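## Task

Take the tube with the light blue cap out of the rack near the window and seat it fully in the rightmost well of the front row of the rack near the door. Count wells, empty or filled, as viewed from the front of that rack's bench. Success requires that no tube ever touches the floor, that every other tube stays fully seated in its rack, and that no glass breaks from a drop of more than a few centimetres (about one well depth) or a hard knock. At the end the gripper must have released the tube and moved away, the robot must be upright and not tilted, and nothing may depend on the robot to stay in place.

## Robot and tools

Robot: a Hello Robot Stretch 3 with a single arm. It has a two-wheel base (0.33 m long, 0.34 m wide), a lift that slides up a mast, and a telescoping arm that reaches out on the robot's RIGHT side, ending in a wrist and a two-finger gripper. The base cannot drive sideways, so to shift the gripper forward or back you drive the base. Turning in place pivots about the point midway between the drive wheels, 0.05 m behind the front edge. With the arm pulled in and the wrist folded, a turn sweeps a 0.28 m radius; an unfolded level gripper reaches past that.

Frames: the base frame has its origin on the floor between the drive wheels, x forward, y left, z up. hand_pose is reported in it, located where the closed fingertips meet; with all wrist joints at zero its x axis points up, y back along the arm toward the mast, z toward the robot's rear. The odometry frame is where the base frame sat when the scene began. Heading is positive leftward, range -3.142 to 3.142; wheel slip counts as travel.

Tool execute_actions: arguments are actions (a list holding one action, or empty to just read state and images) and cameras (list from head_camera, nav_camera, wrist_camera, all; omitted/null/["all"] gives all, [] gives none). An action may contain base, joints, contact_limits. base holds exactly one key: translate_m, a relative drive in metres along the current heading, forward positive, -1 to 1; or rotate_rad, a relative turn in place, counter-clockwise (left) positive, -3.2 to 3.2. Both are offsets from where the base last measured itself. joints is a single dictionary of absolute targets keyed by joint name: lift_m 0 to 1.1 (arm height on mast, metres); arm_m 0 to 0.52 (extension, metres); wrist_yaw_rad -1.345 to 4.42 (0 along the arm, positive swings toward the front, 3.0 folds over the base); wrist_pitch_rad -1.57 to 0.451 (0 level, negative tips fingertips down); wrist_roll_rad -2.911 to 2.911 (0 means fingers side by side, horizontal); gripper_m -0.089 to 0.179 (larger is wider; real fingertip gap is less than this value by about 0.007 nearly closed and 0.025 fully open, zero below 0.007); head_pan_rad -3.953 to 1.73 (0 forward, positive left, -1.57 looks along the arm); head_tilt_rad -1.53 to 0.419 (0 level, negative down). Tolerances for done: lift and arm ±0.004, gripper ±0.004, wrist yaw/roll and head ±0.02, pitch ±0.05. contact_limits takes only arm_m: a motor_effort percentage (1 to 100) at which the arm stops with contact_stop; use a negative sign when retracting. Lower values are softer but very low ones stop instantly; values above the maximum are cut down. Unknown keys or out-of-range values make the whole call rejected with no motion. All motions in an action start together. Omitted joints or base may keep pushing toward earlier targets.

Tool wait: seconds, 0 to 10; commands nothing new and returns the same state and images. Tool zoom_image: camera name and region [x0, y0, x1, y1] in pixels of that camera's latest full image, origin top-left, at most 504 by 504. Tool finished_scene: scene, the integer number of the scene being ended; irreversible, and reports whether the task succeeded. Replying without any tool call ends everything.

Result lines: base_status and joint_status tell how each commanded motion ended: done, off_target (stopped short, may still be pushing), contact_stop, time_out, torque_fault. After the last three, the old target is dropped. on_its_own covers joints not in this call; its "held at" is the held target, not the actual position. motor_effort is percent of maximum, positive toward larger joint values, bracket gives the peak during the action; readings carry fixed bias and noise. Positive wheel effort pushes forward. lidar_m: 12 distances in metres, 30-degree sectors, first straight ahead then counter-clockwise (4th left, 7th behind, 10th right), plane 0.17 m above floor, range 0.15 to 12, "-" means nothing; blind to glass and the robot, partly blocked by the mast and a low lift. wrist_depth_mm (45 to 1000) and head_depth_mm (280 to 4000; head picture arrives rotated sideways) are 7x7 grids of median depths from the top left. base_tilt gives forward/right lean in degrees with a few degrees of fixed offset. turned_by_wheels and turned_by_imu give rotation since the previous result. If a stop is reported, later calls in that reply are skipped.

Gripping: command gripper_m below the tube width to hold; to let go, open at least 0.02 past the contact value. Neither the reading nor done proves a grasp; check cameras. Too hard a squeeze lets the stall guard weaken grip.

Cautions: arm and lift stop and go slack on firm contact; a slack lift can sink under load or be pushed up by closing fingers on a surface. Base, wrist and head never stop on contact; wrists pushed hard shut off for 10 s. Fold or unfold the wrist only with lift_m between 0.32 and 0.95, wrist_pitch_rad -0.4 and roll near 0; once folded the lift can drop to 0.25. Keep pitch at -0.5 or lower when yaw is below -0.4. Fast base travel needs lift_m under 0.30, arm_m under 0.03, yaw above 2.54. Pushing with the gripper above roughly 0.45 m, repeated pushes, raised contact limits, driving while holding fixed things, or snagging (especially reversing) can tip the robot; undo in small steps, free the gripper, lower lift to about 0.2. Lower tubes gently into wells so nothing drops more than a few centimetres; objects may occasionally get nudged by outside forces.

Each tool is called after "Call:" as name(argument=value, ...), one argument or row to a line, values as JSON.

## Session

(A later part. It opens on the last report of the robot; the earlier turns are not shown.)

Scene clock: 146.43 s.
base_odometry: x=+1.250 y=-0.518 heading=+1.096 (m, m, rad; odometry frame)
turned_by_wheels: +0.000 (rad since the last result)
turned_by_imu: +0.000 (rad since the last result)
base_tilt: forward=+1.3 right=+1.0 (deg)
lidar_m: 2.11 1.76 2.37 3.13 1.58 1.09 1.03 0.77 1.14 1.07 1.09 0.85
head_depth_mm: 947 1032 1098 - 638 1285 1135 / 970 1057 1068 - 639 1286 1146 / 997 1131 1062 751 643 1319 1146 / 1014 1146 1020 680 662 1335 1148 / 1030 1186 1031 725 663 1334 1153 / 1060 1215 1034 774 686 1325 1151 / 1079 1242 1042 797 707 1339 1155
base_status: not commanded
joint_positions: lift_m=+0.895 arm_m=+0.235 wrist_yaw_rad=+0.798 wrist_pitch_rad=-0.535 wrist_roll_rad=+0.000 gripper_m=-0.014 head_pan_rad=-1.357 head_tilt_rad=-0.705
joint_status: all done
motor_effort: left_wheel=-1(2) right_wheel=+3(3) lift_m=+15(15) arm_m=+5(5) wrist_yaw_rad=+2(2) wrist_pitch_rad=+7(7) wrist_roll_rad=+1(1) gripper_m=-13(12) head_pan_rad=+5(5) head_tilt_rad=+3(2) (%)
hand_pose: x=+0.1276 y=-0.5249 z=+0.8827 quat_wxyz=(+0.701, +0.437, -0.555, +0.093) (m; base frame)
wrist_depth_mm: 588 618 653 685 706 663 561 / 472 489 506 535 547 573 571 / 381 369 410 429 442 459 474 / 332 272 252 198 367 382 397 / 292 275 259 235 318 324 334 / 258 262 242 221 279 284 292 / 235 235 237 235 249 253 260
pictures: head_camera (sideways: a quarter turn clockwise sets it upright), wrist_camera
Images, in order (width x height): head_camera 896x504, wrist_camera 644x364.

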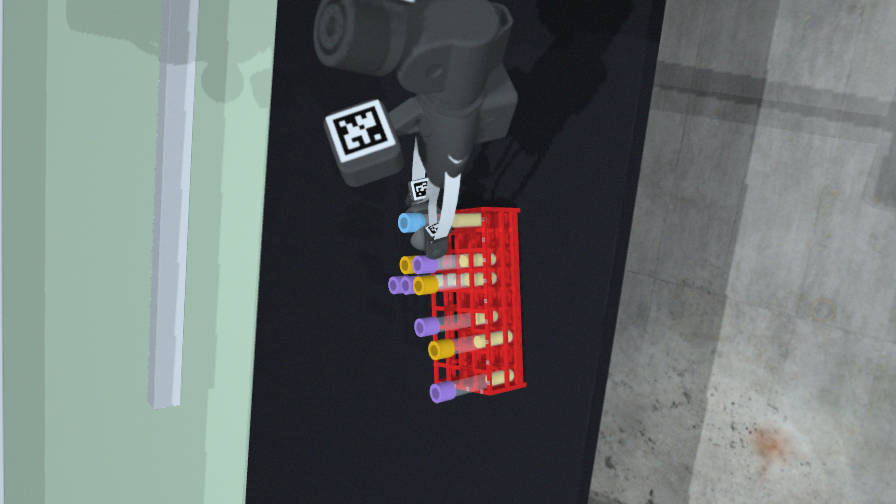

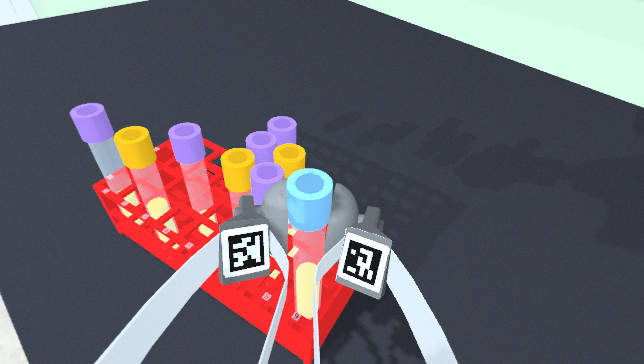

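Call:
execute_actions(
  actions=[
    {"joints":{"lift_m":0.875}},
  ],
  cameras=["head_camera","wrist_camera"],
)

Scene clock: 148.03 s.
base_odometry: x=+1.250 y=-0.518 heading=+1.096 (m, m, rad; odometry frame)
turned_by_wheels: +0.000 (rad since the last result)
turned_by_imu: +0.000 (rad since the last result)
base_tilt: forward=+1.3 right=+1.0 (deg)
lidar_m: 2.11 1.76 2.37 3.15 1.58 1.09 1.03 0.78 1.15 1.07 1.09 0.85
head_depth_mm: 950 1033 1047 - 636 1277 1138 / 972 1058 1017 - 631 1293 1147 / 992 1121 1027 739 641 1329 1146 / 1017 1150 1025 679 661 1335 1147 / 1040 1174 1033 725 664 1325 1147 / 1060 1215 1038 773 683 1331 1151 / 1085 1247 1039 804 704 1341 1148
base_status: not commanded
joint_positions: lift_m=+0.875 arm_m=+0.235 wrist_yaw_rad=+0.798 wrist_pitch_rad=-0.535 wrist_roll_rad=+0.000 gripper_m=-0.014 head_pan_rad=-1.357 head_tilt_rad=-0.705
joint_status: all done
motor_effort: left_wheel=-1(2) right_wheel=+2(3) lift_m=+15(15) arm_m=+5(6) wrist_yaw_rad=+2(2) wrist_pitch_rad=+7(7) wrist_roll_rad=+1(1) gripper_m=-12(13) head_pan_rad=+5(5) head_tilt_rad=+2(2) (%)
hand_pose: x=+0.1276 y=-0.5249 z=+0.8627 quat_wxyz=(+0.701, +0.437, -0.555, +0.093) (m; base frame)
wrist_depth_mm: 546 569 603 629 670 633 565 / 426 447 465 487 504 526 547 / 356 256 199 382 408 420 440 / 303 249 244 190 342 350 360 / 268 260 241 207 296 299 308 / 237 242 232 196 259 263 269 / 213 216 220 216 228 234 238
pictures: head_camera (sideways: a quarter turn clockwise sets it upright), wrist_camera
Images, in order (width x height): head_camera 896x504, wrist_camera 644x364.

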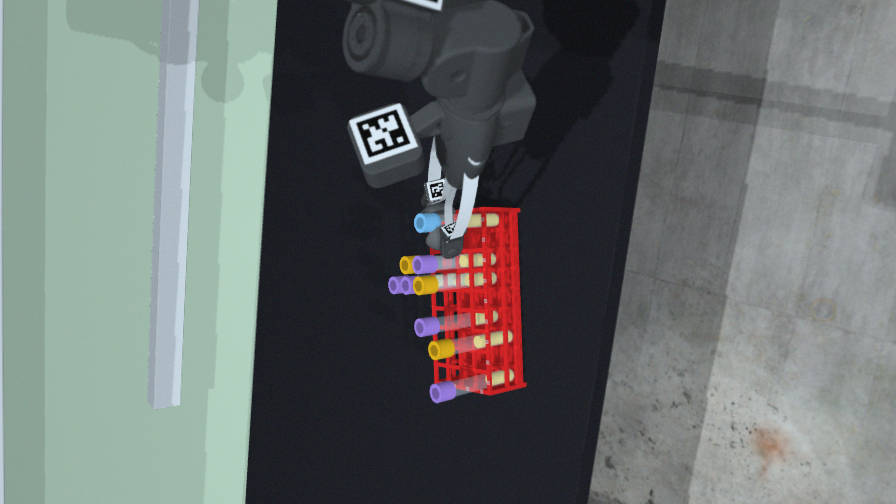

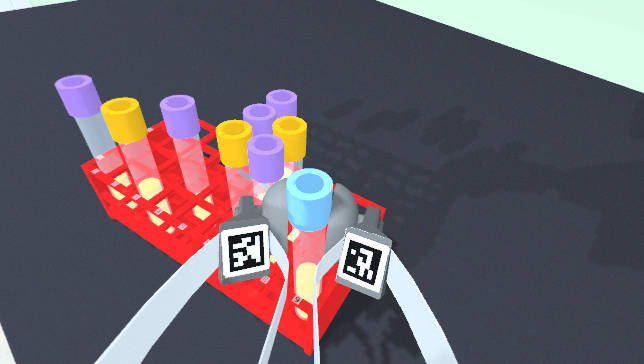

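Call:
execute_actions(
  actions=[
    {"joints":{"lift_m":0.864}},
  ],
  cameras=["head_camera","wrist_camera"],
)

Call:
zoom_image(
  camera="head_camera",
  region=[400,180,540,280],
)

Scene clock: 149.23 s.
base_odometry: x=+1.250 y=-0.518 heading=+1.096 (m, m, rad; odometry frame)
turned_by_wheels: +0.000 (rad since the last result)
turned_by_imu: +0.000 (rad since the last result)
base_tilt: forward=+1.3 right=+0.9 (deg)
lidar_m: 2.11 1.76 2.37 3.14 1.58 1.09 1.03 0.78 1.15 1.07 1.09 0.85
head_depth_mm: 953 1035 1031 - 622 1290 1137 / 968 1059 1012 - 624 1291 1141 / 990 1129 1023 766 641 1323 1141 / 1011 1149 1025 683 662 1328 1148 / 1041 1178 1029 723 663 1329 1152 / 1060 1210 1034 775 684 1328 1147 / 1082 1250 1043 800 704 1331 1154
base_status: not commanded
joint_positions: lift_m=+0.864 arm_m=+0.235 wrist_yaw_rad=+0.798 wrist_pitch_rad=-0.535 wrist_roll_rad=+0.000 gripper_m=-0.014 head_pan_rad=-1.357 head_tilt_rad=-0.705
joint_status: all done
motor_effort: left_wheel=-2(2) right_wheel=+1(2) lift_m=+15(15) arm_m=+6(5) wrist_yaw_rad=+2(2) wrist_pitch_rad=+7(7) wrist_roll_rad=+1(1) gripper_m=-13(12) head_pan_rad=+4(5) head_tilt_rad=+2(2) (%)
hand_pose: x=+0.1276 y=-0.5249 z=+0.8517 quat_wxyz=(+0.701, +0.437, -0.555, +0.093) (m; base frame)
wrist_depth_mm: 524 542 572 595 629 637 568 / 383 430 439 462 480 503 534 / 340 253 179 362 386 403 416 / 291 238 240 237 327 333 342 / 255 249 229 191 280 285 294 / 225 230 222 183 247 251 257 / 203 206 210 208 217 222 227
pictures: head_camera (sideways: a quarter turn clockwise sets it upright), wrist_camera
Images, in order (width x height): head_camera 896x504, wrist_camera 644x364.

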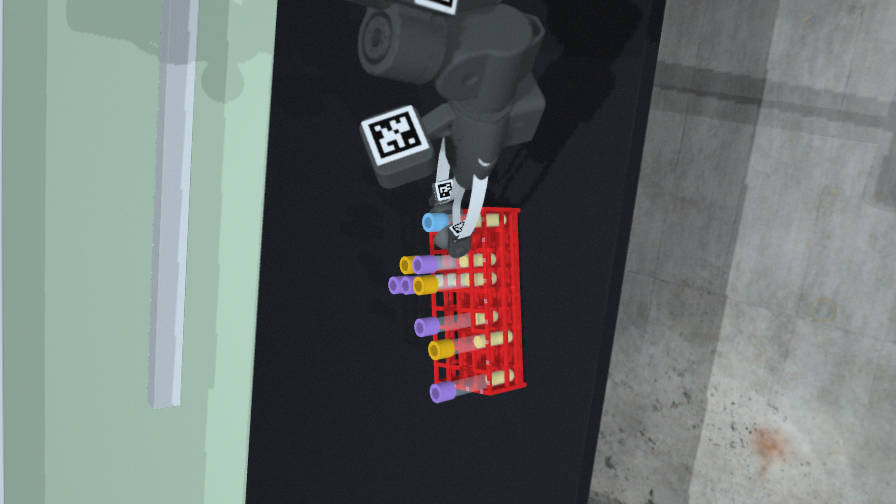

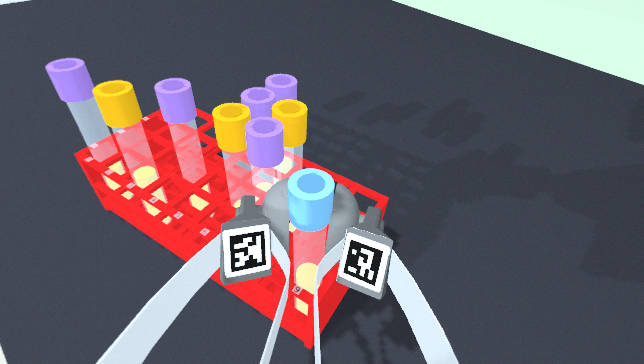

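Region (400, 180, 540, 280) of head_camera's 896x504 image, scaled by 3.600, with more detail than that image has; it fills the top 360 rows of this view, and the rest is white.

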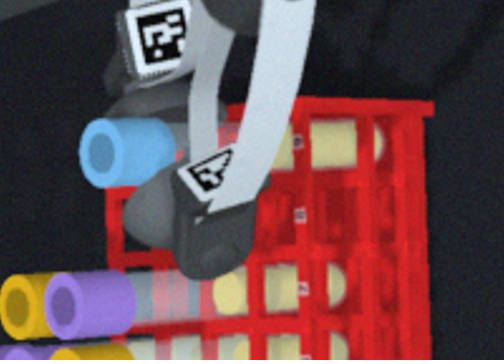

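Call:
execute_actions(
  actions=[
    {"joints":{"gripper_m":0.045}},
  ],
  cameras=["head_camera","wrist_camera"],
)

Call:
execute_actions(
  actions=[
    {"joints":{"lift_m":0.95}},
  ],
  cameras=["head_camera","wrist_camera"],
)

Call:
zoom_image(
  camera="head_camera",
  region=[380,180,540,420],
)

Scene clock: 153.43 s.
base_odometry: x=+1.250 y=-0.518 heading=+1.096 (m, m, rad; odometry frame)
turned_by_wheels: +0.000 (rad since the last result)
turned_by_imu: +0.000 (rad since the last result)
base_tilt: forward=+1.3 right=+1.0 (deg)
lidar_m: 2.12 1.76 2.37 3.12 1.58 1.10 1.03 0.77 1.14 1.07 1.09 0.85
head_depth_mm: 947 1037 1032 - 623 1283 1138 / 973 1057 1018 - 626 1295 1138 / 991 1125 1021 777 642 1324 1140 / 1008 1154 1026 680 661 1328 1151 / 1037 1177 1029 725 662 1335 1150 / 1061 1214 1034 774 684 1339 1149 / 1076 1243 1040 801 707 1339 1151
base_status: not commanded
joint_positions: lift_m=+0.864 arm_m=+0.235 wrist_yaw_rad=+0.798 wrist_pitch_rad=-0.535 wrist_roll_rad=+0.000 gripper_m=+0.045 head_pan_rad=-1.357 head_tilt_rad=-0.705
joint_status: all done
motor_effort: left_wheel=-2(2) right_wheel=+1(3) lift_m=+15(15) arm_m=+6(5) wrist_yaw_rad=+3(2) wrist_pitch_rad=+7(7) wrist_roll_rad=+1(1) gripper_m=+0(98) head_pan_rad=+5(5) head_tilt_rad=+2(3) (%)
hand_pose: x=+0.1276 y=-0.5249 z=+0.8517 quat_wxyz=(+0.701, +0.437, -0.555, +0.093) (m; base frame)
wrist_depth_mm: 514 537 573 601 633 637 566 / 377 423 444 468 480 501 526 / 341 254 178 362 388 403 417 / 291 235 239 243 326 335 343 / 255 250 - 204 280 288 293 / 226 230 224 191 238 250 255 / 203 206 208 209 216 223 226
pictures: head_camera (sideways: a quarter turn clockwise sets it upright), wrist_camera
Images, in order (width x height): head_camera 896x504, wrist_camera 644x364.

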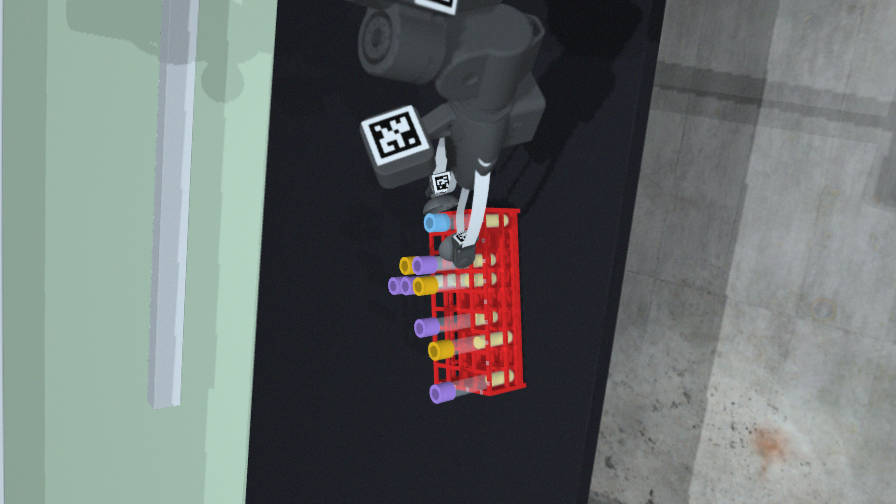

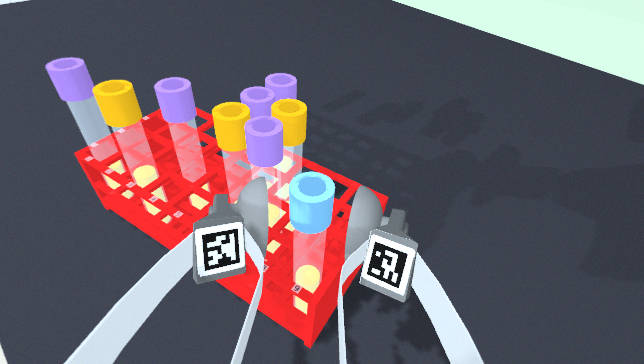

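Scene clock: 155.03 s.
base_odometry: x=+1.250 y=-0.518 heading=+1.096 (m, m, rad; odometry frame)
turned_by_wheels: +0.000 (rad since the last result)
turned_by_imu: +0.000 (rad since the last result)
base_tilt: forward=+1.2 right=+0.9 (deg)
lidar_m: 2.12 1.76 2.37 3.12 1.58 1.09 1.03 0.77 1.14 1.07 1.09 0.85
head_depth_mm: 952 1025 - 735 636 1275 1136 / 969 1057 1033 737 641 1296 1141 / 992 1117 1024 763 643 1318 1141 / 1014 1150 1024 680 662 1317 1143 / 1034 1181 1032 724 664 1331 1155 / 1055 1204 1037 771 685 1331 1151 / 1080 1242 1041 799 708 1341 1153
base_status: not commanded
joint_positions: lift_m=+0.950 arm_m=+0.235 wrist_yaw_rad=+0.798 wrist_pitch_rad=-0.535 wrist_roll_rad=+0.000 gripper_m=+0.045 head_pan_rad=-1.357 head_tilt_rad=-0.705
joint_status: all done
motor_effort: left_wheel=-1(2) right_wheel=+2(2) lift_m=+25(23) arm_m=+6(6) wrist_yaw_rad=+2(2) wrist_pitch_rad=+7(7) wrist_roll_rad=+1(0) gripper_m=+0(0) head_pan_rad=+5(5) head_tilt_rad=+3(3) (%)
hand_pose: x=+0.1276 y=-0.5249 z=+0.9371 quat_wxyz=(+0.701, +0.437, -0.555, +0.093) (m; base frame)
wrist_depth_mm: - - 782 846 778 651 521 / 572 595 617 644 677 678 586 / 479 483 503 526 539 557 578 / 403 403 434 439 450 464 480 / 356 333 - 363 396 398 405 / 319 315 281 276 333 347 356 / 941 287 283 280 301 311 317
pictures: head_camera (sideways: a quarter turn clockwise sets it upright), wrist_camera
Images, in order (width x height): head_camera 896x504, wrist_camera 644x364.

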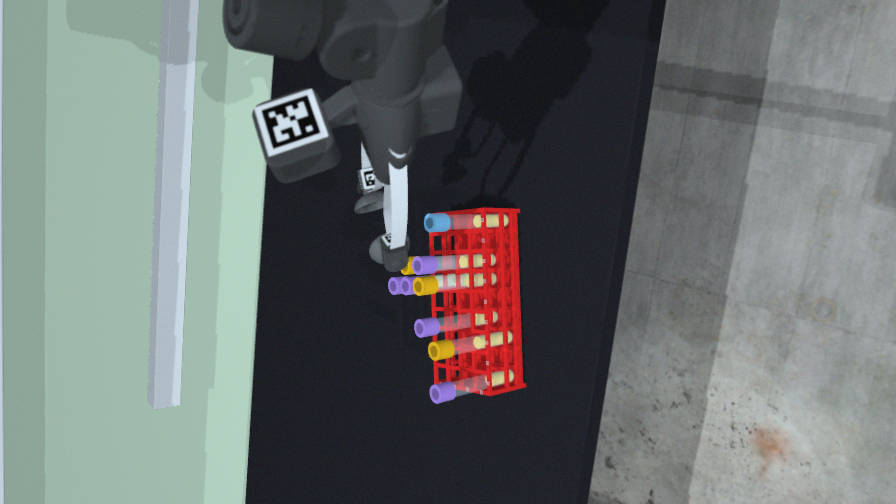

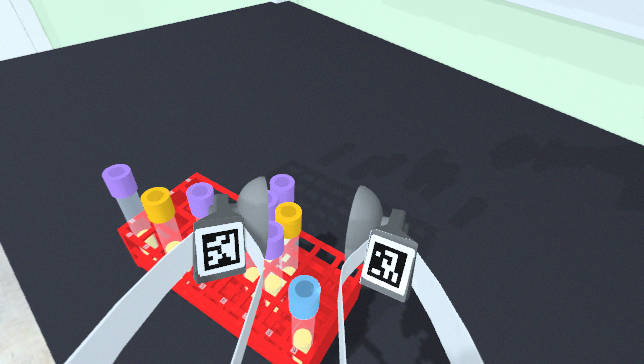

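Region (380, 180, 540, 420) of head_camera's 896x504 image, scaled by 2.100, with more detail than that image has.

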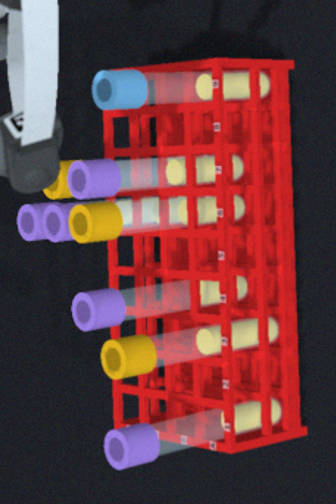

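Call:
execute_actions(
  actions=[
    {"joints":{"arm_m":0.0,"lift_m":1.0}},
  ],
  cameras=["head_camera"],
)

Call:
finished_scene(
  scene=1,
)

Scene clock: 158.33 s.
base_odometry: x=+1.250 y=-0.518 heading=+1.096 (m, m, rad; odometry frame)
turned_by_wheels: +0.000 (rad since the last result)
turned_by_imu: +0.000 (rad since the last result)
base_tilt: forward=+1.3 right=+0.8 (deg)
lidar_m: 2.12 1.76 2.37 3.14 1.57 1.09 1.03 0.78 1.15 1.07 1.09 0.85
head_depth_mm: 950 1031 1012 834 - - 1104 / 969 1059 1015 781 676 - 1114 / 988 1124 1022 - - - 1143 / 1014 1151 1029 844 - 1304 1153 / 1031 1184 1030 726 682 1338 1147 / 1062 1214 1036 771 686 1326 1142 / 1086 1239 1038 799 707 1339 1150
base_status: not commanded
joint_positions: lift_m=+1.000 arm_m=+0.002 wrist_yaw_rad=+0.799 wrist_pitch_rad=-0.535 wrist_roll_rad=+0.000 gripper_m=+0.045 head_pan_rad=-1.357 head_tilt_rad=-0.704
joint_status: all done
joint sent to its limit — the command would take arm_m past its lower limit, so that joint was sent only as far as its limit.
motor_effort: left_wheel=-2(2) right_wheel=+2(2) lift_m=+25(25) arm_m=-7(8) wrist_yaw_rad=+1(2) wrist_pitch_rad=+7(7) wrist_roll_rad=+1(1) gripper_m=+0(0) head_pan_rad=+5(4) head_tilt_rad=+2(2) (%)
hand_pose: x=+0.1278 y=-0.2926 z=+0.9871 quat_wxyz=(+0.701, +0.437, -0.555, +0.093) (m; base frame)
wrist_depth_mm: - - - 991 997 874 705 / - 719 715 760 796 815 778 / - - 591 610 633 654 686 / - - 524 486 453 543 567 / - - - 444 415 467 476 / - - - - 387 408 418 / - - - - 360 362 366
pictures: head_camera (sideways: a quarter turn clockwise sets it upright)
Images, in order (width x height): head_camera 896x504.

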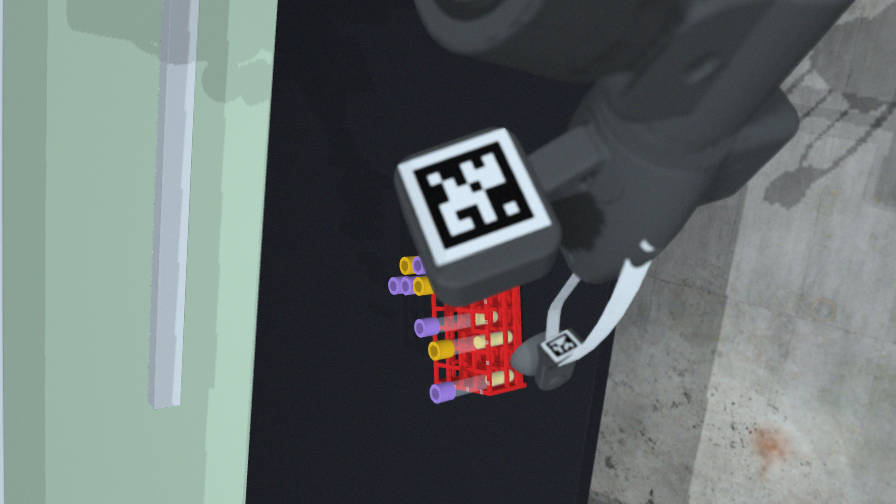

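The scene is finished: the task was done.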